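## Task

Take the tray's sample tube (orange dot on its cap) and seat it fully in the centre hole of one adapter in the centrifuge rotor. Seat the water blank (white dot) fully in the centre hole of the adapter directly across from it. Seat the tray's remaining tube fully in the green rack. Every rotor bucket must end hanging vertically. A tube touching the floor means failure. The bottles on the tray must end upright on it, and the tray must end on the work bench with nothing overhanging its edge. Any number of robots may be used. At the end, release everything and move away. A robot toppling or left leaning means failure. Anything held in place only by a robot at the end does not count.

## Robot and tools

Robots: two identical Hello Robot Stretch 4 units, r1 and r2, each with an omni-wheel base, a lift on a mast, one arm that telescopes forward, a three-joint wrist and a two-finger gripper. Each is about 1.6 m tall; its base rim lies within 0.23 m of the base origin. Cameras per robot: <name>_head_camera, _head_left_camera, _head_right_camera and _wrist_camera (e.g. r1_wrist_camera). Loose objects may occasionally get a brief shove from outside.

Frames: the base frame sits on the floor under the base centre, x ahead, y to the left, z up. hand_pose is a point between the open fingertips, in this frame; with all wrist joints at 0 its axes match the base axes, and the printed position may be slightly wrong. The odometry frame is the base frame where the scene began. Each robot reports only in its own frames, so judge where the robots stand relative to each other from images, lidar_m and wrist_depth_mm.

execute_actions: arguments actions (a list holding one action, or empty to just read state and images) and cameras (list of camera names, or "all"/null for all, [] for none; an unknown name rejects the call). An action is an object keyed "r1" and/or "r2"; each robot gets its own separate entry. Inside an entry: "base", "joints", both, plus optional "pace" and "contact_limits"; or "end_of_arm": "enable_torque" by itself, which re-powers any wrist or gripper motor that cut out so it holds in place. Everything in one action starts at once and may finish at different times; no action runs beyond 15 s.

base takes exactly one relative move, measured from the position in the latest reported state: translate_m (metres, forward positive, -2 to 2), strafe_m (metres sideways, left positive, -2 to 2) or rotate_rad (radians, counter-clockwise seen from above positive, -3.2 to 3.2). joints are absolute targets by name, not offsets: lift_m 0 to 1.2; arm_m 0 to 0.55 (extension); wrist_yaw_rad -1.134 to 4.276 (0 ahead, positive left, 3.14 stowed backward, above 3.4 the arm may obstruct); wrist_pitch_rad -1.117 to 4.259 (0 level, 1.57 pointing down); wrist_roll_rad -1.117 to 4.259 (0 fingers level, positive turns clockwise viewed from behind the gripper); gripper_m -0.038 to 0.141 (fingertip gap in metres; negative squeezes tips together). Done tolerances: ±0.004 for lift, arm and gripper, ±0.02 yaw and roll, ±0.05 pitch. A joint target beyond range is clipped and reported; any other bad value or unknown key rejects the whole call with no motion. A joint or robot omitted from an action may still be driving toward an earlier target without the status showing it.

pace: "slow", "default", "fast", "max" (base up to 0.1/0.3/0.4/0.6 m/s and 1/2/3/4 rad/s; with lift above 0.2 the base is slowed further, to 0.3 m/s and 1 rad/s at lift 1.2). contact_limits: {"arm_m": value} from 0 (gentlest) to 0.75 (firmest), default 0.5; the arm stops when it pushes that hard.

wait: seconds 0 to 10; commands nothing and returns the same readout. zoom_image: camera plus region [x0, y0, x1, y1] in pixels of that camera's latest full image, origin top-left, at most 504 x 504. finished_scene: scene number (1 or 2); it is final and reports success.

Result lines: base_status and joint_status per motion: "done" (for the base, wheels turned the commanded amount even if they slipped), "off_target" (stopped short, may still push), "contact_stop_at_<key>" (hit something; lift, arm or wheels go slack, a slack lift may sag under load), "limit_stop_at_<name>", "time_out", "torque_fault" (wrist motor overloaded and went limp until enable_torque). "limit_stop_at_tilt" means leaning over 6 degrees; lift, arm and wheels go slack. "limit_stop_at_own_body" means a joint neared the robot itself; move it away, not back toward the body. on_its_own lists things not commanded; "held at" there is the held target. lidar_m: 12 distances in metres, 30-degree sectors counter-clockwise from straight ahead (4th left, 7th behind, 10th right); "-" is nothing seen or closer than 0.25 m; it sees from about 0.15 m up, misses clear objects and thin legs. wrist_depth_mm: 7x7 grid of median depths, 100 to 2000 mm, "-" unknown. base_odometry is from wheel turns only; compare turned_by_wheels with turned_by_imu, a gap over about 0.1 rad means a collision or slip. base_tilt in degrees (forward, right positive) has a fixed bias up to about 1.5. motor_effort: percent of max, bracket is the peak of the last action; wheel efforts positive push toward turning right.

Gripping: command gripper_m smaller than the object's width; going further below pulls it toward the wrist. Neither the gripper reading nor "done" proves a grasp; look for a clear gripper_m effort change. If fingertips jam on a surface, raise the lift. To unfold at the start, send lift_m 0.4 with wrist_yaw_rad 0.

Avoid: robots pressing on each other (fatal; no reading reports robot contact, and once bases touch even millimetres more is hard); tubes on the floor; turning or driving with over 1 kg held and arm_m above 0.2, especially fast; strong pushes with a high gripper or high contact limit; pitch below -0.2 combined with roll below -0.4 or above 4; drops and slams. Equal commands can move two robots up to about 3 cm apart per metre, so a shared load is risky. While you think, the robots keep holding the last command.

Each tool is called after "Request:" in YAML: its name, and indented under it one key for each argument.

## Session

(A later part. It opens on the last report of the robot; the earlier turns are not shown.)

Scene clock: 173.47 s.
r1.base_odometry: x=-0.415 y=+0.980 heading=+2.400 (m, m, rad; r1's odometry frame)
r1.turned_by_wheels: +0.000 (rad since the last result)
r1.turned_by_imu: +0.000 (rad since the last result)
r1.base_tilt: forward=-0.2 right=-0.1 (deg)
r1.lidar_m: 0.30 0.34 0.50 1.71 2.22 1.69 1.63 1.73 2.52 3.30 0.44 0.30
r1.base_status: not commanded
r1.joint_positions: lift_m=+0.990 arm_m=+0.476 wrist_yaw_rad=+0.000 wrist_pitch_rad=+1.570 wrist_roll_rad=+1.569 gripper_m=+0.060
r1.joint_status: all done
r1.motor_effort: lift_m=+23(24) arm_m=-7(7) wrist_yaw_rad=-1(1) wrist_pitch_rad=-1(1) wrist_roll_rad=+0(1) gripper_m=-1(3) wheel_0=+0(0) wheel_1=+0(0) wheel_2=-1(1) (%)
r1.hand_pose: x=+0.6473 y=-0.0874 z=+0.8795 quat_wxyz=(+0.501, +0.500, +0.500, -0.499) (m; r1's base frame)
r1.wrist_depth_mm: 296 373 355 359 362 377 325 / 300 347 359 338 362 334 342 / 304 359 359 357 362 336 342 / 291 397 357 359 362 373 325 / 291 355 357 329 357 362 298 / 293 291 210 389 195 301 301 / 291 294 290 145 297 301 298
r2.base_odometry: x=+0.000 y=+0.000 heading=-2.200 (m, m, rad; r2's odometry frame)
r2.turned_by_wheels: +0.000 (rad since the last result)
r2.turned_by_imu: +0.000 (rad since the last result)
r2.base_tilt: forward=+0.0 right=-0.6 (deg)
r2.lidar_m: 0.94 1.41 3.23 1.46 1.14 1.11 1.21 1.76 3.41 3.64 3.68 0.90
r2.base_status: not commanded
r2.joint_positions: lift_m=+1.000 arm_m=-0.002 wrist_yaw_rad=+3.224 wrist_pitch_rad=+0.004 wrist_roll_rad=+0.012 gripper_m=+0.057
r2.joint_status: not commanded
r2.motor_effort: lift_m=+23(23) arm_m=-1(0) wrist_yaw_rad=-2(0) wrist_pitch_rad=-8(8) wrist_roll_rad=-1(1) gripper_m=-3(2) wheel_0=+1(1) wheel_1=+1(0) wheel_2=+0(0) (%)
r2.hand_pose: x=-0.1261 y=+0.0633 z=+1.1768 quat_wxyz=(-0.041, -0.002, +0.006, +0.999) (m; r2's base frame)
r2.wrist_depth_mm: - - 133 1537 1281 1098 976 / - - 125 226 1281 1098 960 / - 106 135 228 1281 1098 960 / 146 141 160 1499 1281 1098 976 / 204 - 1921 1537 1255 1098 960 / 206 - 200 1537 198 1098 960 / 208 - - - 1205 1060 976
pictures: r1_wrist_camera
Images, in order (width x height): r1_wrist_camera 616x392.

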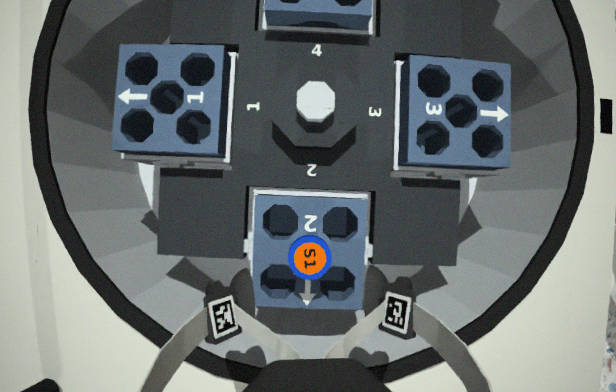

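Request:
execute_actions:
  actions:
    - {"r1":{"joints":{"lift_m":1.2,"gripper_m":0.055}}}
  cameras: []

Request:
execute_actions:
  actions:
    - {"r1":{"base":{"strafe_m":1.172},"joints":{"arm_m":0.5}}}
  cameras: []

Request:
execute_actions:
  actions:
    - {"r1":{"base":{"translate_m":0.08}}}
  cameras: ["r1_wrist_camera"]

Scene clock: 179.57 s.
r1.base_odometry: x=-0.415 y=+0.980 heading=+2.400 (m, m, rad; r1's odometry frame)
r1.turned_by_wheels: +0.000 (rad since the last result)
r1.turned_by_imu: +0.001 (rad since the last result)
r1.base_tilt: forward=-0.1 right=-0.1 (deg)
r1.lidar_m: 0.29 0.35 0.50 1.71 2.22 1.69 1.64 1.75 2.54 3.30 0.45 0.33
r1.base_status: not commanded
r1.joint_positions: lift_m=+1.199 arm_m=+0.476 wrist_yaw_rad=+0.000 wrist_pitch_rad=+1.570 wrist_roll_rad=+1.569 gripper_m=+0.055
r1.joint_status: all done
r1.motor_effort: lift_m=+23(24) arm_m=-7(7) wrist_yaw_rad=-1(2) wrist_pitch_rad=-2(1) wrist_roll_rad=+2(2) gripper_m=-3(1) wheel_0=+0(0) wheel_1=+0(0) wheel_2=-1(1) (%)
r1.hand_pose: x=+0.6473 y=-0.0874 z=+1.0889 quat_wxyz=(+0.501, +0.500, +0.500, -0.499) (m; r1's base frame)
r1.wrist_depth_mm: 382 496 569 544 574 512 1336 / 384 508 569 569 564 521 1366 / 399 500 564 554 544 554 1336 / 402 500 574 569 569 517 1336 / 404 508 564 574 569 512 1098 / 404 500 211 504 199 508 1308 / 379 1281 1308 145 1138 1308 1336
r2.base_odometry: x=+0.000 y=+0.000 heading=-2.200 (m, m, rad; r2's odometry frame)
r2.turned_by_wheels: +0.000 (rad since the last result)
r2.turned_by_imu: -0.001 (rad since the last result)
r2.base_tilt: forward=+0.1 right=-0.7 (deg)
r2.lidar_m: 0.95 1.41 3.20 1.49 1.14 1.11 1.17 1.75 3.39 3.65 3.67 0.90
r2.base_status: not commanded
r2.joint_positions: lift_m=+1.000 arm_m=-0.002 wrist_yaw_rad=+3.224 wrist_pitch_rad=+0.004 wrist_roll_rad=+0.012 gripper_m=+0.057
r2.joint_status: not commanded
r2.motor_effort: lift_m=+23(23) arm_m=+0(0) wrist_yaw_rad=-1(0) wrist_pitch_rad=-8(8) wrist_roll_rad=+1(1) gripper_m=-1(2) wheel_0=+1(1) wheel_1=+0(0) wheel_2=+0(0) (%)
r2.hand_pose: x=-0.1261 y=+0.0633 z=+1.1768 quat_wxyz=(-0.041, -0.002, +0.006, +0.999) (m; r2's base frame)
r2.wrist_depth_mm: - - 133 1499 1308 1078 960 / - - 125 225 1308 1078 976 / - 106 135 227 1281 1098 960 / 146 140 160 1537 1281 1118 960 / 204 - 1983 1537 1255 1098 976 / 205 - 200 1499 198 1098 976 / 208 - - - 1229 1060 960
pictures: none
No camera images: the call's "cameras" was empty. Leave "cameras" out to get every camera's image.

Scene clock: 184.80 s.
r1.base_odometry: x=-1.207 y=+0.115 heading=+2.400 (m, m, rad; r1's odometry frame)
r1.turned_by_wheels: +0.000 (rad since the last result)
r1.turned_by_imu: -0.001 (rad since the last result)
r1.base_tilt: forward=-0.1 right=-0.1 (deg)
r1.lidar_m: 0.38 0.40 0.59 4.27 2.11 1.63 1.58 1.69 2.42 1.28 0.53 0.39
r1.base_status: done
r1.joint_positions: lift_m=+1.199 arm_m=+0.499 wrist_yaw_rad=+0.000 wrist_pitch_rad=+1.570 wrist_roll_rad=+1.569 gripper_m=+0.055
r1.joint_status: all done
r1.motor_effort: lift_m=+22(23) arm_m=+7(8) wrist_yaw_rad=-1(1) wrist_pitch_rad=-1(1) wrist_roll_rad=+1(2) gripper_m=-2(4) wheel_0=+0(6) wheel_1=-2(8) wheel_2=-1(1) (%)
r1.hand_pose: x=+0.6699 y=-0.0874 z=+1.0889 quat_wxyz=(+0.501, +0.500, +0.500, -0.499) (m; r1's base frame)
r1.wrist_depth_mm: 544 549 554 549 554 559 1336 / 544 544 539 559 554 559 1336 / 544 544 544 544 554 554 1336 / 539 539 539 554 549 559 1118 / 544 530 488 549 559 559 1118 / 544 484 211 544 200 1118 1308 / 539 544 544 145 554 1336 1336
r2.base_odometry: x=+0.000 y=+0.000 heading=-2.200 (m, m, rad; r2's odometry frame)
r2.turned_by_wheels: +0.000 (rad since the last result)
r2.turned_by_imu: -0.001 (rad since the last result)
r2.base_tilt: forward=+0.1 right=-0.6 (deg)
r2.lidar_m: 0.95 1.41 3.22 1.47 1.13 1.11 1.20 1.75 3.42 3.67 3.67 0.91
r2.base_status: not commanded
r2.joint_positions: lift_m=+1.000 arm_m=-0.002 wrist_yaw_rad=+3.224 wrist_pitch_rad=+0.004 wrist_roll_rad=+0.012 gripper_m=+0.057
r2.joint_status: not commanded
r2.motor_effort: lift_m=+23(23) arm_m=+0(0) wrist_yaw_rad=-2(1) wrist_pitch_rad=-8(9) wrist_roll_rad=+0(0) gripper_m=-5(4) wheel_0=+1(1) wheel_1=+0(0) wheel_2=+0(0) (%)
r2.hand_pose: x=-0.1261 y=+0.0633 z=+1.1768 quat_wxyz=(-0.041, -0.002, +0.006, +0.999) (m; r2's base frame)
r2.wrist_depth_mm: - - 133 1464 1308 1098 976 / - - 125 226 1281 1118 960 / - 106 135 227 1281 1118 976 / 146 141 161 1464 1281 1098 960 / 203 - 1921 1537 1229 1118 960 / 206 - 200 1537 198 1078 960 / 208 - - - 1255 1060 960
pictures: none
No camera images: the call's "cameras" was empty. Leave "cameras" out to get every camera's image.

Scene clock: 186.20 s.
r1.base_odometry: x=-1.266 y=+0.169 heading=+2.400 (m, m, rad; r1's odometry frame)
r1.turned_by_wheels: +0.000 (rad since the last result)
r1.turned_by_imu: +0.000 (rad since the last result)
r1.base_tilt: forward=-0.2 right=-0.1 (deg)
r1.lidar_m: 0.29 0.33 0.47 4.25 2.22 1.71 1.65 1.78 2.55 1.02 0.45 0.32
r1.base_status: done
r1.joint_positions: lift_m=+1.199 arm_m=+0.499 wrist_yaw_rad=+0.000 wrist_pitch_rad=+1.570 wrist_roll_rad=+1.569 gripper_m=+0.055
r1.joint_status: not commanded
r1.motor_effort: lift_m=+22(22) arm_m=+7(7) wrist_yaw_rad=-1(1) wrist_pitch_rad=-1(0) wrist_roll_rad=+0(2) gripper_m=-5(1) wheel_0=-1(6) wheel_1=-1(4) wheel_2=+1(7) (%)
r1.hand_pose: x=+0.6699 y=-0.0874 z=+1.0889 quat_wxyz=(+0.501, +0.500, +0.500, -0.499) (m; r1's base frame)
r1.wrist_depth_mm: 539 549 544 554 549 559 1336 / 544 544 549 554 549 549 1308 / 544 549 549 549 469 554 1308 / 539 549 544 539 554 554 1118 / 539 544 549 517 549 554 1118 / 544 544 211 517 200 554 1336 / 539 539 544 145 554 549 1308
r2.base_odometry: x=+0.000 y=+0.000 heading=-2.200 (m, m, rad; r2's odometry frame)
r2.turned_by_wheels: +0.000 (rad since the last result)
r2.turned_by_imu: +0.000 (rad since the last result)
r2.base_tilt: forward=+0.3 right=-0.5 (deg)
r2.lidar_m: 0.95 1.41 3.20 1.48 1.12 1.10 1.21 1.74 3.42 3.66 3.64 0.91
r2.base_status: not commanded
r2.joint_positions: lift_m=+1.000 arm_m=-0.002 wrist_yaw_rad=+3.224 wrist_pitch_rad=+0.004 wrist_roll_rad=+0.012 gripper_m=+0.057
r2.joint_status: not commanded
r2.motor_effort: lift_m=+23(23) arm_m=+0(1) wrist_yaw_rad=-1(0) wrist_pitch_rad=-8(7) wrist_roll_rad=+0(1) gripper_m=-4(1) wheel_0=+1(1) wheel_1=+1(0) wheel_2=+0(0) (%)
r2.hand_pose: x=-0.1261 y=+0.0633 z=+1.1768 quat_wxyz=(-0.041, -0.002, +0.006, +0.999) (m; r2's base frame)
r2.wrist_depth_mm: - - 133 1464 1281 1098 960 / - - 125 226 1308 1098 960 / - 106 135 228 1308 1098 960 / 146 140 161 1499 1281 1098 976 / 204 - 1983 1576 1255 1098 976 / 205 - 200 1499 198 1078 960 / 208 - - - 1229 1060 976
pictures: r1_wrist_camera
Images, in order (width x height): r1_wrist_camera 616x392.

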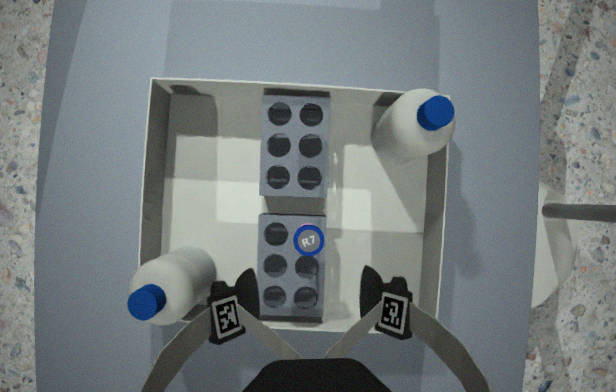

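Request:
execute_actions:
  actions:
    - {"r1":{"joints":{"lift_m":0.97,"arm_m":0.494}}}
  cameras: ["r1_wrist_camera"]

Request:
execute_actions:
  actions:
    - {"r1":{"joints":{"gripper_m":0.015}}}
  cameras: []

Request:
execute_actions:
  actions:
    - {"r1":{"joints":{"lift_m":1.2}}}
  cameras: []

Request:
execute_actions:
  actions:
    - {"r1":{"base":{"strafe_m":0.55},"joints":{"arm_m":0.45}}}
  cameras: ["r1_wrist_camera"]

Scene clock: 193.77 s.
r1.base_odometry: x=-1.266 y=+0.169 heading=+2.400 (m, m, rad; r1's odometry frame)
r1.turned_by_wheels: +0.000 (rad since the last result)
r1.turned_by_imu: +0.001 (rad since the last result)
r1.base_tilt: forward=-0.3 right=-0.1 (deg)
r1.lidar_m: 0.31 0.33 0.48 4.27 2.21 1.70 1.65 1.75 2.52 1.03 0.42 0.32
r1.base_status: not commanded
r1.joint_positions: lift_m=+0.970 arm_m=+0.495 wrist_yaw_rad=+0.000 wrist_pitch_rad=+1.570 wrist_roll_rad=+1.569 gripper_m=+0.055
r1.joint_status: all done
r1.motor_effort: lift_m=+18(20) arm_m=-7(6) wrist_yaw_rad=-1(0) wrist_pitch_rad=-2(1) wrist_roll_rad=+1(1) gripper_m=-5(6) wheel_0=+0(0) wheel_1=-1(1) wheel_2=+1(1) (%)
r1.hand_pose: x=+0.6664 y=-0.0874 z=+0.8599 quat_wxyz=(+0.501, +0.500, +0.500, -0.499) (m; r1's base frame)
r1.wrist_depth_mm: 281 315 301 259 306 195 - / 285 317 317 260 319 211 184 / 291 317 315 260 322 317 264 / 294 317 317 315 320 322 264 / 298 319 314 260 320 320 272 / 230 290 211 259 200 322 267 / 193 239 272 145 320 285 262
r2.base_odometry: x=+0.000 y=+0.000 heading=-2.200 (m, m, rad; r2's odometry frame)
r2.turned_by_wheels: +0.000 (rad since the last result)
r2.turned_by_imu: -0.001 (rad since the last result)
r2.base_tilt: forward=+0.4 right=-0.5 (deg)
r2.lidar_m: 0.95 1.39 3.23 1.44 1.13 1.10 1.17 1.75 3.41 3.64 3.65 0.91
r2.base_status: not commanded
r2.joint_positions: lift_m=+1.000 arm_m=-0.002 wrist_yaw_rad=+3.224 wrist_pitch_rad=+0.004 wrist_roll_rad=+0.012 gripper_m=+0.057
r2.joint_status: not commanded
r2.motor_effort: lift_m=+23(23) arm_m=+0(0) wrist_yaw_rad=-1(1) wrist_pitch_rad=-9(9) wrist_roll_rad=-1(2) gripper_m=-2(1) wheel_0=+1(1) wheel_1=+0(0) wheel_2=+0(0) (%)
r2.hand_pose: x=-0.1261 y=+0.0633 z=+1.1768 quat_wxyz=(-0.041, -0.002, +0.006, +0.999) (m; r2's base frame)
r2.wrist_depth_mm: - - 133 1499 1308 1098 976 / - - 125 225 1308 1098 976 / - 106 135 228 1281 1098 976 / 147 141 160 1499 1281 1118 976 / 204 - 1983 1576 1255 1078 960 / 206 - 200 1499 198 1078 946 / 207 - - - 1229 1060 960
pictures: r1_wrist_camera
Images, in order (width x height): r1_wrist_camera 616x392.

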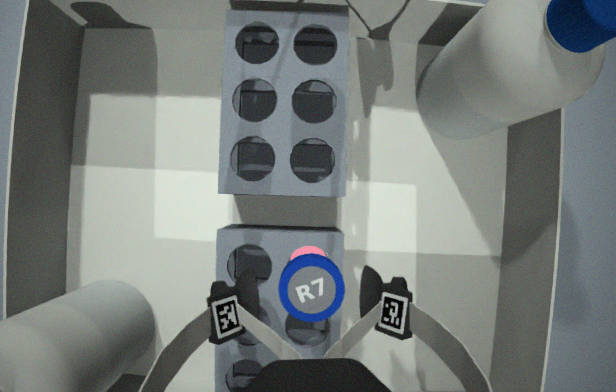

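Scene clock: 194.97 s.
r1.base_odometry: x=-1.266 y=+0.169 heading=+2.400 (m, m, rad; r1's odometry frame)
r1.turned_by_wheels: +0.000 (rad since the last result)
r1.turned_by_imu: +0.000 (rad since the last result)
r1.base_tilt: forward=-0.1 right=-0.2 (deg)
r1.lidar_m: 0.31 0.32 0.49 4.26 2.21 1.71 1.66 1.78 2.56 1.03 0.43 0.32
r1.base_status: not commanded
r1.joint_positions: lift_m=+0.970 arm_m=+0.495 wrist_yaw_rad=+0.000 wrist_pitch_rad=+1.570 wrist_roll_rad=+1.569 gripper_m=+0.015
r1.joint_status: all done
r1.motor_effort: lift_m=+18(18) arm_m=-7(7) wrist_yaw_rad=-1(2) wrist_pitch_rad=+0(1) wrist_roll_rad=+1(1) gripper_m=-11(9) wheel_0=-1(1) wheel_1=-1(1) wheel_2=+0(1) (%)
r1.hand_pose: x=+0.6664 y=-0.0874 z=+0.8599 quat_wxyz=(+0.501, +0.500, +0.500, -0.499) (m; r1's base frame)
r1.wrist_depth_mm: 281 317 304 260 306 194 - / 286 315 319 260 320 210 184 / 293 317 314 259 320 319 266 / 296 317 317 312 320 324 264 / 301 315 315 258 320 320 272 / 230 290 210 191 191 322 267 / 193 229 257 161 319 277 262
r2.base_odometry: x=+0.000 y=+0.000 heading=-2.200 (m, m, rad; r2's odometry frame)
r2.turned_by_wheels: +0.000 (rad since the last result)
r2.turned_by_imu: +0.000 (rad since the last result)
r2.base_tilt: forward=+0.3 right=-0.7 (deg)
r2.lidar_m: 0.95 1.41 3.22 1.47 1.13 1.10 1.21 1.74 3.42 3.67 3.64 0.90
r2.base_status: not commanded
r2.joint_positions: lift_m=+1.000 arm_m=-0.002 wrist_yaw_rad=+3.224 wrist_pitch_rad=+0.004 wrist_roll_rad=+0.012 gripper_m=+0.057
r2.joint_status: not commanded
r2.motor_effort: lift_m=+23(23) arm_m=+0(0) wrist_yaw_rad=-1(1) wrist_pitch_rad=-9(9) wrist_roll_rad=+1(1) gripper_m=-7(7) wheel_0=+1(1) wheel_1=+0(0) wheel_2=+0(0) (%)
r2.hand_pose: x=-0.1261 y=+0.0633 z=+1.1768 quat_wxyz=(-0.041, -0.002, +0.006, +0.999) (m; r2's base frame)
r2.wrist_depth_mm: - - 133 1499 1308 1118 960 / - - 125 226 1308 1098 976 / - 106 135 228 1281 1098 976 / 146 140 160 1499 1281 1098 960 / 204 - 1921 1537 1281 1098 960 / 206 - 200 1537 198 1098 960 / 208 - - - 1229 1078 960
pictures: none
No camera images: the call's "cameras" was empty. Leave "cameras" out to get every camera's image.

Scene clock: 197.00 s.
r1.base_odometry: x=-1.266 y=+0.169 heading=+2.400 (m, m, rad; r1's odometry frame)
r1.turned_by_wheels: +0.000 (rad since the last result)
r1.turned_by_imu: +0.001 (rad since the last result)
r1.base_tilt: forward=-0.3 right=+0.0 (deg)
r1.lidar_m: 0.31 0.32 0.44 4.24 2.23 1.70 1.65 1.77 2.57 1.02 0.42 0.32
r1.base_status: not commanded
r1.joint_positions: lift_m=+1.199 arm_m=+0.495 wrist_yaw_rad=+0.000 wrist_pitch_rad=+1.570 wrist_roll_rad=+1.569 gripper_m=+0.015
r1.joint_status: all done
r1.motor_effort: lift_m=+23(23) arm_m=-7(7) wrist_yaw_rad=-1(3) wrist_pitch_rad=+0(1) wrist_roll_rad=+0(0) gripper_m=-10(12) wheel_0=+0(1) wheel_1=-1(1) wheel_2=+1(1) (%)
r1.hand_pose: x=+0.6664 y=-0.0874 z=+1.0889 quat_wxyz=(+0.501, +0.500, +0.500, -0.499) (m; r1's base frame)
r1.wrist_depth_mm: 549 549 544 549 549 559 1336 / 539 544 544 554 549 559 1308 / 544 539 544 539 452 549 1336 / 544 544 549 544 539 559 1098 / 544 539 539 539 544 559 1098 / 539 539 211 192 191 554 1308 / 544 544 549 160 554 554 1336
r2.base_odometry: x=+0.000 y=+0.000 heading=-2.200 (m, m, rad; r2's odometry frame)
r2.turned_by_wheels: +0.000 (rad since the last result)
r2.turned_by_imu: +0.000 (rad since the last result)
r2.base_tilt: forward=+0.2 right=-0.5 (deg)
r2.lidar_m: 0.93 1.38 3.20 1.48 1.13 1.10 1.20 1.77 3.41 3.66 3.66 0.91
r2.base_status: not commanded
r2.joint_positions: lift_m=+1.000 arm_m=-0.002 wrist_yaw_rad=+3.224 wrist_pitch_rad=+0.004 wrist_roll_rad=+0.012 gripper_m=+0.057
r2.joint_status: not commanded
r2.motor_effort: lift_m=+23(23) arm_m=+0(0) wrist_yaw_rad=+0(0) wrist_pitch_rad=-9(9) wrist_roll_rad=+0(0) gripper_m=-2(4) wheel_0=+1(1) wheel_1=+1(0) wheel_2=+0(0) (%)
r2.hand_pose: x=-0.1261 y=+0.0633 z=+1.1768 quat_wxyz=(-0.041, -0.002, +0.006, +0.999) (m; r2's base frame)
r2.wrist_depth_mm: - - 133 1537 1281 1098 976 / - - 125 225 1336 1118 960 / - 106 135 227 1308 1098 976 / 146 140 161 1499 1255 1098 960 / 203 - 1983 1576 1281 1098 976 / 206 - 200 1499 198 1078 976 / 208 - - - 1255 1060 946
pictures: none
No camera images: the call's "cameras" was empty. Leave "cameras" out to get every camera's image.

Scene clock: 200.17 s.
r1.base_odometry: x=-1.637 y=-0.236 heading=+2.400 (m, m, rad; r1's odometry frame)
r1.turned_by_wheels: +0.000 (rad since the last result)
r1.turned_by_imu: +0.000 (rad since the last result)
r1.base_tilt: forward=-0.1 right=-0.2 (deg)
r1.lidar_m: 0.34 3.26 3.81 3.71 2.20 1.65 1.63 1.73 2.51 1.14 0.48 0.35
r1.base_status: done
r1.joint_positions: lift_m=+1.199 arm_m=+0.451 wrist_yaw_rad=+0.000 wrist_pitch_rad=+1.570 wrist_roll_rad=+1.569 gripper_m=+0.015
r1.joint_status: all done
r1.motor_effort: lift_m=+22(23) arm_m=-7(7) wrist_yaw_rad=+0(0) wrist_pitch_rad=-1(0) wrist_roll_rad=+1(2) gripper_m=-10(11) wheel_0=+1(9) wheel_1=+0(7) wheel_2=+0(0) (%)
r1.hand_pose: x=+0.6224 y=-0.0874 z=+1.0889 quat_wxyz=(+0.501, +0.500, +0.500, -0.499) (m; r1's base frame)
r1.wrist_depth_mm: 544 549 554 554 554 559 1336 / 539 544 549 554 549 559 1308 / 549 549 517 549 549 559 1336 / 544 539 539 549 554 559 1308 / 544 549 549 544 554 554 1118 / 539 539 211 192 191 1118 1308 / 1281 1308 1281 160 554 1336 1308
r2.base_odometry: x=+0.000 y=+0.000 heading=-2.200 (m, m, rad; r2's odometry frame)
r2.turned_by_wheels: +0.000 (rad since the last result)
r2.turned_by_imu: +0.000 (rad since the last result)
r2.base_tilt: forward=+0.2 right=-0.7 (deg)
r2.lidar_m: 0.95 1.41 3.22 1.46 1.13 1.09 1.20 1.77 3.40 3.65 3.64 0.89
r2.base_status: not commanded
r2.joint_positions: lift_m=+1.000 arm_m=-0.002 wrist_yaw_rad=+3.224 wrist_pitch_rad=+0.004 wrist_roll_rad=+0.012 gripper_m=+0.057
r2.joint_status: not commanded
r2.motor_effort: lift_m=+23(23) arm_m=+0(0) wrist_yaw_rad=-1(1) wrist_pitch_rad=-9(9) wrist_roll_rad=+2(2) gripper_m=-3(3) wheel_0=+1(1) wheel_1=+0(0) wheel_2=+0(0) (%)
r2.hand_pose: x=-0.1261 y=+0.0633 z=+1.1768 quat_wxyz=(-0.041, -0.002, +0.006, +0.999) (m; r2's base frame)
r2.wrist_depth_mm: - - 133 1499 1255 1098 960 / - - 125 226 1308 1098 960 / - 106 135 227 1281 1098 960 / 146 141 160 1499 1255 1078 960 / 204 - 1983 1499 1255 1098 976 / 205 - 200 1499 198 1078 976 / 208 - - - 1255 1060 960
pictures: r1_wrist_camera
Images, in order (width x height): r1_wrist_camera 616x392.

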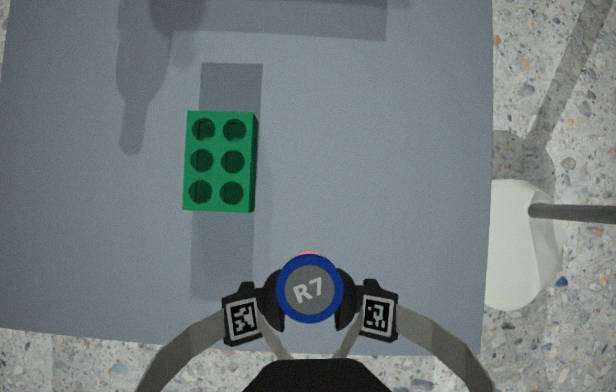

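Request:
execute_actions:
  actions:
    - {"r1":{"base":{"strafe_m":-0.094},"joints":{"arm_m":0.546,"lift_m":1.1}}}
  cameras: ["r1_wrist_camera"]

Scene clock: 205.73 s.
r1.base_odometry: x=-1.574 y=-0.167 heading=+2.400 (m, m, rad; r1's odometry frame)
r1.turned_by_wheels: +0.000 (rad since the last result)
r1.turned_by_imu: +0.002 (rad since the last result)
r1.base_tilt: forward=-0.1 right=-0.2 (deg)
r1.lidar_m: 0.33 0.37 3.92 3.81 2.20 1.68 1.62 1.77 2.52 1.13 0.48 0.34
r1.base_status: done
r1.joint_positions: lift_m=+1.100 arm_m=+0.545 wrist_yaw_rad=+0.000 wrist_pitch_rad=+1.570 wrist_roll_rad=+1.569 gripper_m=+0.015
r1.joint_status: all done
r1.motor_effort: lift_m=+18(20) arm_m=+7(7) wrist_yaw_rad=-1(0) wrist_pitch_rad=+1(1) wrist_roll_rad=+1(1) gripper_m=-8(11) wheel_0=+0(5) wheel_1=+0(7) wheel_2=+0(0) (%)
r1.hand_pose: x=+0.7159 y=-0.0874 z=+0.9899 quat_wxyz=(+0.501, +0.500, +0.500, -0.499) (m; r1's base frame)
r1.wrist_depth_mm: 442 445 449 449 452 459 455 / 449 449 449 452 455 459 455 / 449 445 449 449 449 455 455 / 445 445 455 445 452 455 462 / 445 449 449 394 455 455 455 / 445 449 209 192 190 452 455 / 445 449 449 160 455 455 462
r2.base_odometry: x=+0.000 y=+0.000 heading=-2.200 (m, m, rad; r2's odometry frame)
r2.turned_by_wheels: +0.000 (rad since the last result)
r2.turned_by_imu: -0.001 (rad since the last result)
r2.base_tilt: forward=+0.2 right=-0.6 (deg)
r2.lidar_m: 0.94 1.41 3.21 1.47 1.12 1.10 1.17 1.74 3.42 3.66 3.67 0.89
r2.base_status: not commanded
r2.joint_positions: lift_m=+1.000 arm_m=-0.002 wrist_yaw_rad=+3.224 wrist_pitch_rad=+0.004 wrist_roll_rad=+0.012 gripper_m=+0.057
r2.joint_status: not commanded
r2.motor_effort: lift_m=+23(23) arm_m=+0(0) wrist_yaw_rad=+0(0) wrist_pitch_rad=-9(9) wrist_roll_rad=+0(0) gripper_m=-3(3) wheel_0=+1(1) wheel_1=+0(0) wheel_2=+0(0) (%)
r2.hand_pose: x=-0.1261 y=+0.0633 z=+1.1768 quat_wxyz=(-0.041, -0.002, +0.006, +0.999) (m; r2's base frame)
r2.wrist_depth_mm: - - 133 1537 1281 1098 960 / - - 125 226 1308 1098 976 / - 106 135 227 1308 1098 960 / 146 141 160 1499 1281 1098 976 / 203 - 1983 1576 1255 1098 960 / 206 - 200 1499 198 1098 960 / 207 - - - 1229 1060 946
pictures: r1_wrist_camera
Images, in order (width x height): r1_wrist_camera 616x392.

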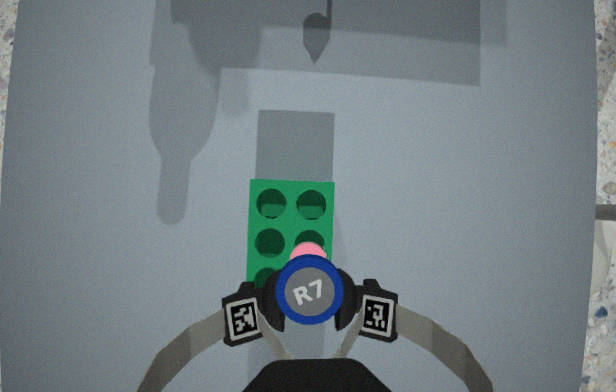

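Request:
execute_actions:
  actions:
    - {"r1":{"joints":{"lift_m":0.98},"pace":"slow"}}
  cameras: ["r1_wrist_camera"]

Request:
execute_actions:
  actions:
    - {"r1":{"joints":{"gripper_m":0.06}}}
  cameras: []

Request:
execute_actions:
  actions:
    - {"r1":{"joints":{"lift_m":1.06}}}
  cameras: ["r1_wrist_camera","r2_head_camera"]

Scene clock: 212.07 s.
r1.base_odometry: x=-1.574 y=-0.167 heading=+2.400 (m, m, rad; r1's odometry frame)
r1.turned_by_wheels: +0.000 (rad since the last result)
r1.turned_by_imu: +0.002 (rad since the last result)
r1.base_tilt: forward=-0.3 right=-0.2 (deg)
r1.lidar_m: 0.33 0.37 3.91 3.80 2.20 1.68 1.62 1.73 2.48 1.08 0.46 0.35
r1.base_status: not commanded
r1.joint_positions: lift_m=+0.980 arm_m=+0.545 wrist_yaw_rad=+0.000 wrist_pitch_rad=+1.571 wrist_roll_rad=+1.569 gripper_m=+0.015
r1.joint_status: all done
r1.motor_effort: lift_m=+18(18) arm_m=+7(7) wrist_yaw_rad=+0(1) wrist_pitch_rad=-2(3) wrist_roll_rad=+1(1) gripper_m=-11(9) wheel_0=+1(1) wheel_1=+0(0) wheel_2=+0(0) (%)
r1.hand_pose: x=+0.7157 y=-0.0874 z=+0.8699 quat_wxyz=(+0.500, +0.500, +0.500, -0.500) (m; r1's base frame)
r1.wrist_depth_mm: 327 329 330 330 334 334 334 / 329 325 332 334 332 336 338 / 327 325 330 330 336 334 338 / 327 327 329 272 334 334 336 / 325 327 327 270 330 334 332 / 327 330 211 192 191 334 338 / 325 325 327 162 334 334 334
r2.base_odometry: x=+0.000 y=+0.000 heading=-2.200 (m, m, rad; r2's odometry frame)
r2.turned_by_wheels: +0.000 (rad since the last result)
r2.turned_by_imu: -0.001 (rad since the last result)
r2.base_tilt: forward=+0.3 right=-0.6 (deg)
r2.lidar_m: 0.94 1.40 3.21 1.46 1.14 1.11 1.20 1.77 3.41 3.68 3.67 0.91
r2.base_status: not commanded
r2.joint_positions: lift_m=+1.000 arm_m=-0.002 wrist_yaw_rad=+3.224 wrist_pitch_rad=+0.004 wrist_roll_rad=+0.012 gripper_m=+0.057
r2.joint_status: not commanded
r2.motor_effort: lift_m=+23(23) arm_m=+0(0) wrist_yaw_rad=-1(2) wrist_pitch_rad=-8(7) wrist_roll_rad=+0(1) gripper_m=-2(4) wheel_0=+1(1) wheel_1=+0(0) wheel_2=+0(0) (%)
r2.hand_pose: x=-0.1261 y=+0.0633 z=+1.1768 quat_wxyz=(-0.041, -0.002, +0.006, +0.999) (m; r2's base frame)
r2.wrist_depth_mm: - - 133 1499 1308 1098 976 / - - 125 226 1308 1098 960 / - 106 135 228 1281 1098 946 / 146 140 161 1499 1255 1098 976 / 203 - 1983 1537 1281 1098 960 / 205 - 200 1499 198 1078 960 / 208 - - - 1229 1060 976
pictures: r1_wrist_camera
Images, in order (width x height): r1_wrist_camera 616x392.

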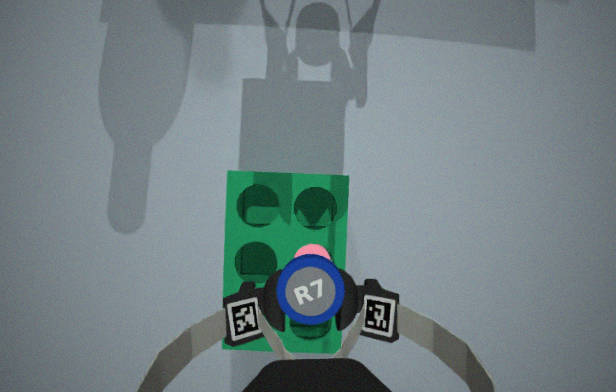

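Scene clock: 213.30 s.
r1.base_odometry: x=-1.574 y=-0.167 heading=+2.400 (m, m, rad; r1's odometry frame)
r1.turned_by_wheels: +0.000 (rad since the last result)
r1.turned_by_imu: +0.000 (rad since the last result)
r1.base_tilt: forward=-0.3 right=+0.1 (deg)
r1.lidar_m: 0.32 0.35 3.90 3.81 2.21 1.68 1.63 1.74 2.50 1.13 0.46 0.34
r1.base_status: not commanded
r1.joint_positions: lift_m=+0.980 arm_m=+0.545 wrist_yaw_rad=+0.000 wrist_pitch_rad=+1.570 wrist_roll_rad=+1.569 gripper_m=+0.060
r1.joint_status: all done
r1.motor_effort: lift_m=+18(18) arm_m=+7(7) wrist_yaw_rad=+0(0) wrist_pitch_rad=-2(2) wrist_roll_rad=+1(1) gripper_m=+0(12) wheel_0=+1(0) wheel_1=+0(0) wheel_2=+0(1) (%)
r1.hand_pose: x=+0.7158 y=-0.0874 z=+0.8699 quat_wxyz=(+0.500, +0.500, +0.500, -0.500) (m; r1's base frame)
r1.wrist_depth_mm: 330 330 329 334 332 336 338 / 330 329 329 332 332 334 334 / 327 327 330 329 332 336 338 / 327 327 329 273 332 334 338 / 325 329 329 272 334 332 336 / 327 325 211 271 195 332 336 / 327 327 329 145 332 334 336
r2.base_odometry: x=+0.000 y=+0.000 heading=-2.200 (m, m, rad; r2's odometry frame)
r2.turned_by_wheels: +0.000 (rad since the last result)
r2.turned_by_imu: +0.000 (rad since the last result)
r2.base_tilt: forward=+0.1 right=-0.6 (deg)
r2.lidar_m: 0.95 1.41 3.25 1.47 1.13 1.10 1.20 1.76 3.42 3.67 3.65 0.90
r2.base_status: not commanded
r2.joint_positions: lift_m=+1.000 arm_m=-0.002 wrist_yaw_rad=+3.224 wrist_pitch_rad=+0.004 wrist_roll_rad=+0.012 gripper_m=+0.057
r2.joint_status: not commanded
r2.motor_effort: lift_m=+23(23) arm_m=+0(0) wrist_yaw_rad=-2(1) wrist_pitch_rad=-9(8) wrist_roll_rad=+1(0) gripper_m=-4(3) wheel_0=+1(1) wheel_1=+0(0) wheel_2=+0(0) (%)
r2.hand_pose: x=-0.1261 y=+0.0633 z=+1.1768 quat_wxyz=(-0.041, -0.002, +0.006, +0.999) (m; r2's base frame)
r2.wrist_depth_mm: - - 133 1499 1308 1098 976 / - - 125 227 1255 1118 960 / - 106 135 227 1308 1098 960 / 146 140 160 1537 1281 1098 960 / 203 - 1863 1537 1255 1098 976 / 206 - 200 1499 199 1098 960 / 208 - - - 1229 1060 960
pictures: none
No camera images: the call's "cameras" was empty. Leave "cameras" out to get every camera's image.

Scene clock: 214.63 s.
r1.base_odometry: x=-1.574 y=-0.167 heading=+2.400 (m, m, rad; r1's odometry frame)
r1.turned_by_wheels: +0.000 (rad since the last result)
r1.turned_by_imu: +0.000 (rad since the last result)
r1.base_tilt: forward=-0.3 right=-0.1 (deg)
r1.lidar_m: 0.32 0.36 3.90 3.78 2.20 1.67 1.64 1.76 2.51 1.10 0.49 0.35
r1.base_status: not commanded
r1.joint_positions: lift_m=+1.060 arm_m=+0.545 wrist_yaw_rad=+0.000 wrist_pitch_rad=+1.570 wrist_roll_rad=+1.569 gripper_m=+0.060
r1.joint_status: all done
r1.motor_effort: lift_m=+23(23) arm_m=+7(7) wrist_yaw_rad=-1(0) wrist_pitch_rad=+0(1) wrist_roll_rad=+1(1) gripper_m=-2(2) wheel_0=+1(0) wheel_1=+0(0) wheel_2=+1(0) (%)
r1.hand_pose: x=+0.7158 y=-0.0874 z=+0.9495 quat_wxyz=(+0.500, +0.500, +0.500, -0.500) (m; r1's base frame)
r1.wrist_depth_mm: 404 407 407 413 413 415 413 / 410 407 410 410 413 415 415 / 404 410 413 413 413 415 413 / 404 407 413 407 415 415 415 / 407 410 410 349 415 415 418 / 404 410 211 407 195 418 415 / 404 404 407 145 413 413 421
r2.base_odometry: x=+0.000 y=+0.000 heading=-2.200 (m, m, rad; r2's odometry frame)
r2.turned_by_wheels: +0.000 (rad since the last result)
r2.turned_by_imu: +0.000 (rad since the last result)
r2.base_tilt: forward=+0.1 right=-0.6 (deg)
r2.lidar_m: 0.96 1.38 3.20 1.45 1.13 1.10 1.20 1.76 3.42 3.67 3.67 0.88
r2.base_status: not commanded
r2.joint_positions: lift_m=+1.000 arm_m=-0.002 wrist_yaw_rad=+3.224 wrist_pitch_rad=+0.004 wrist_roll_rad=+0.012 gripper_m=+0.057
r2.joint_status: not commanded
r2.motor_effort: lift_m=+23(23) arm_m=+0(0) wrist_yaw_rad=-1(0) wrist_pitch_rad=-7(8) wrist_roll_rad=+0(2) gripper_m=-3(2) wheel_0=+1(1) wheel_1=+0(0) wheel_2=+0(0) (%)
r2.hand_pose: x=-0.1261 y=+0.0633 z=+1.1768 quat_wxyz=(-0.041, -0.002, +0.006, +0.999) (m; r2's base frame)
r2.wrist_depth_mm: - - 133 1499 1308 1118 976 / - - 125 226 1281 1098 960 / - 106 135 227 1281 1098 976 / 146 140 161 1499 1281 1118 976 / 203 - 1983 1537 1281 1098 976 / 205 - 200 1499 198 1078 976 / 208 - - - 1229 1060 960
pictures: r1_wrist_camera, r2_head_camera
Images, in order (width x height): r1_wrist_camera 616x392, r2_head_camera 420x560.

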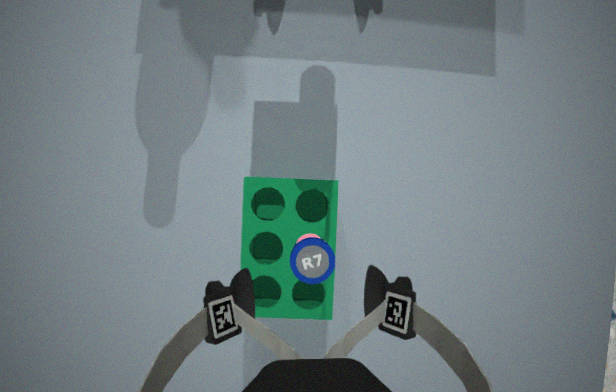

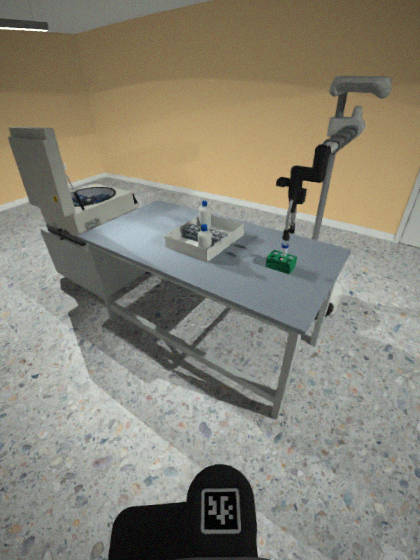

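Cap ~45px → depth ~0.29, i.e. 0.12 above table: seated. Move clear.

Request:
execute_actions:
  actions:
    - {"r1":{"base":{"translate_m":-0.3},"joints":{"lift_m":1.2,"arm_m":0.05}}}
  cameras: ["r1_head_camera"]

Request:
finished_scene:
  scene: 1

Scene clock: 221.40 s.
r1.base_odometry: x=-1.353 y=-0.369 heading=+2.400 (m, m, rad; r1's odometry frame)
r1.turned_by_wheels: +0.000 (rad since the last result)
r1.turned_by_imu: +0.002 (rad since the last result)
r1.base_tilt: forward=-0.1 right=-0.1 (deg)
r1.lidar_m: 0.63 0.67 3.91 3.81 1.75 1.37 1.32 1.42 2.07 2.06 0.87 0.64
r1.base_status: done
r1.joint_positions: lift_m=+1.199 arm_m=+0.051 wrist_yaw_rad=+0.000 wrist_pitch_rad=+1.570 wrist_roll_rad=+1.570 gripper_m=+0.060
r1.joint_status: all done
r1.motor_effort: lift_m=+23(23) arm_m=-7(6) wrist_yaw_rad=-1(2) wrist_pitch_rad=-2(1) wrist_roll_rad=+1(1) gripper_m=-3(2) wheel_0=+0(5) wheel_1=+0(3) wheel_2=-1(9) (%)
r1.hand_pose: x=+0.2223 y=-0.0874 z=+1.0889 quat_wxyz=(+0.500, +0.500, +0.500, -0.500) (m; r1's base frame)
r1.wrist_depth_mm: 1281 1308 1281 1336 1336 1366 1336 / 1308 1308 1308 1281 1336 1336 1336 / 1336 1281 1308 1336 1308 1336 1336 / 1308 1308 1336 1308 1098 1366 1281 / 1308 1281 1308 1281 1098 1336 1336 / 1336 1336 211 1308 195 1336 1336 / 707 1281 1336 145 1308 1308 1308
r2.base_odometry: x=+0.000 y=+0.000 heading=-2.200 (m, m, rad; r2's odometry frame)
r2.turned_by_wheels: +0.000 (rad since the last result)
r2.turned_by_imu: -0.001 (rad since the last result)
r2.base_tilt: forward=+0.2 right=-0.7 (deg)
r2.lidar_m: 0.95 1.39 3.24 1.45 1.13 1.11 1.20 1.78 3.42 3.63 3.67 0.89
r2.base_status: not commanded
r2.joint_positions: lift_m=+1.000 arm_m=-0.002 wrist_yaw_rad=+3.224 wrist_pitch_rad=+0.004 wrist_roll_rad=+0.012 gripper_m=+0.057
r2.joint_status: not commanded
r2.motor_effort: lift_m=+23(23) arm_m=+0(0) wrist_yaw_rad=+0(1) wrist_pitch_rad=-9(9) wrist_roll_rad=+0(0) gripper_m=+0(6) wheel_0=+1(1) wheel_1=+0(0) wheel_2=+0(0) (%)
r2.hand_pose: x=-0.1261 y=+0.0633 z=+1.1768 quat_wxyz=(-0.041, -0.002, +0.006, +0.999) (m; r2's base frame)
r2.wrist_depth_mm: - - 133 1537 1281 1118 960 / - - 125 226 1255 1118 960 / - 106 135 227 1281 1118 960 / 146 141 161 1499 1281 1098 960 / 204 - 1983 1576 1281 1098 946 / 205 - 200 1499 198 1098 976 / 208 - - - 1255 1060 960
pictures: r1_head_camera
Images, in order (width x height): r1_head_camera 420x560.

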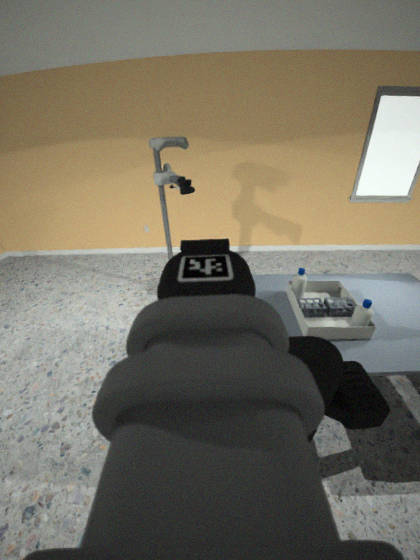

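The scene is finished: the task was done.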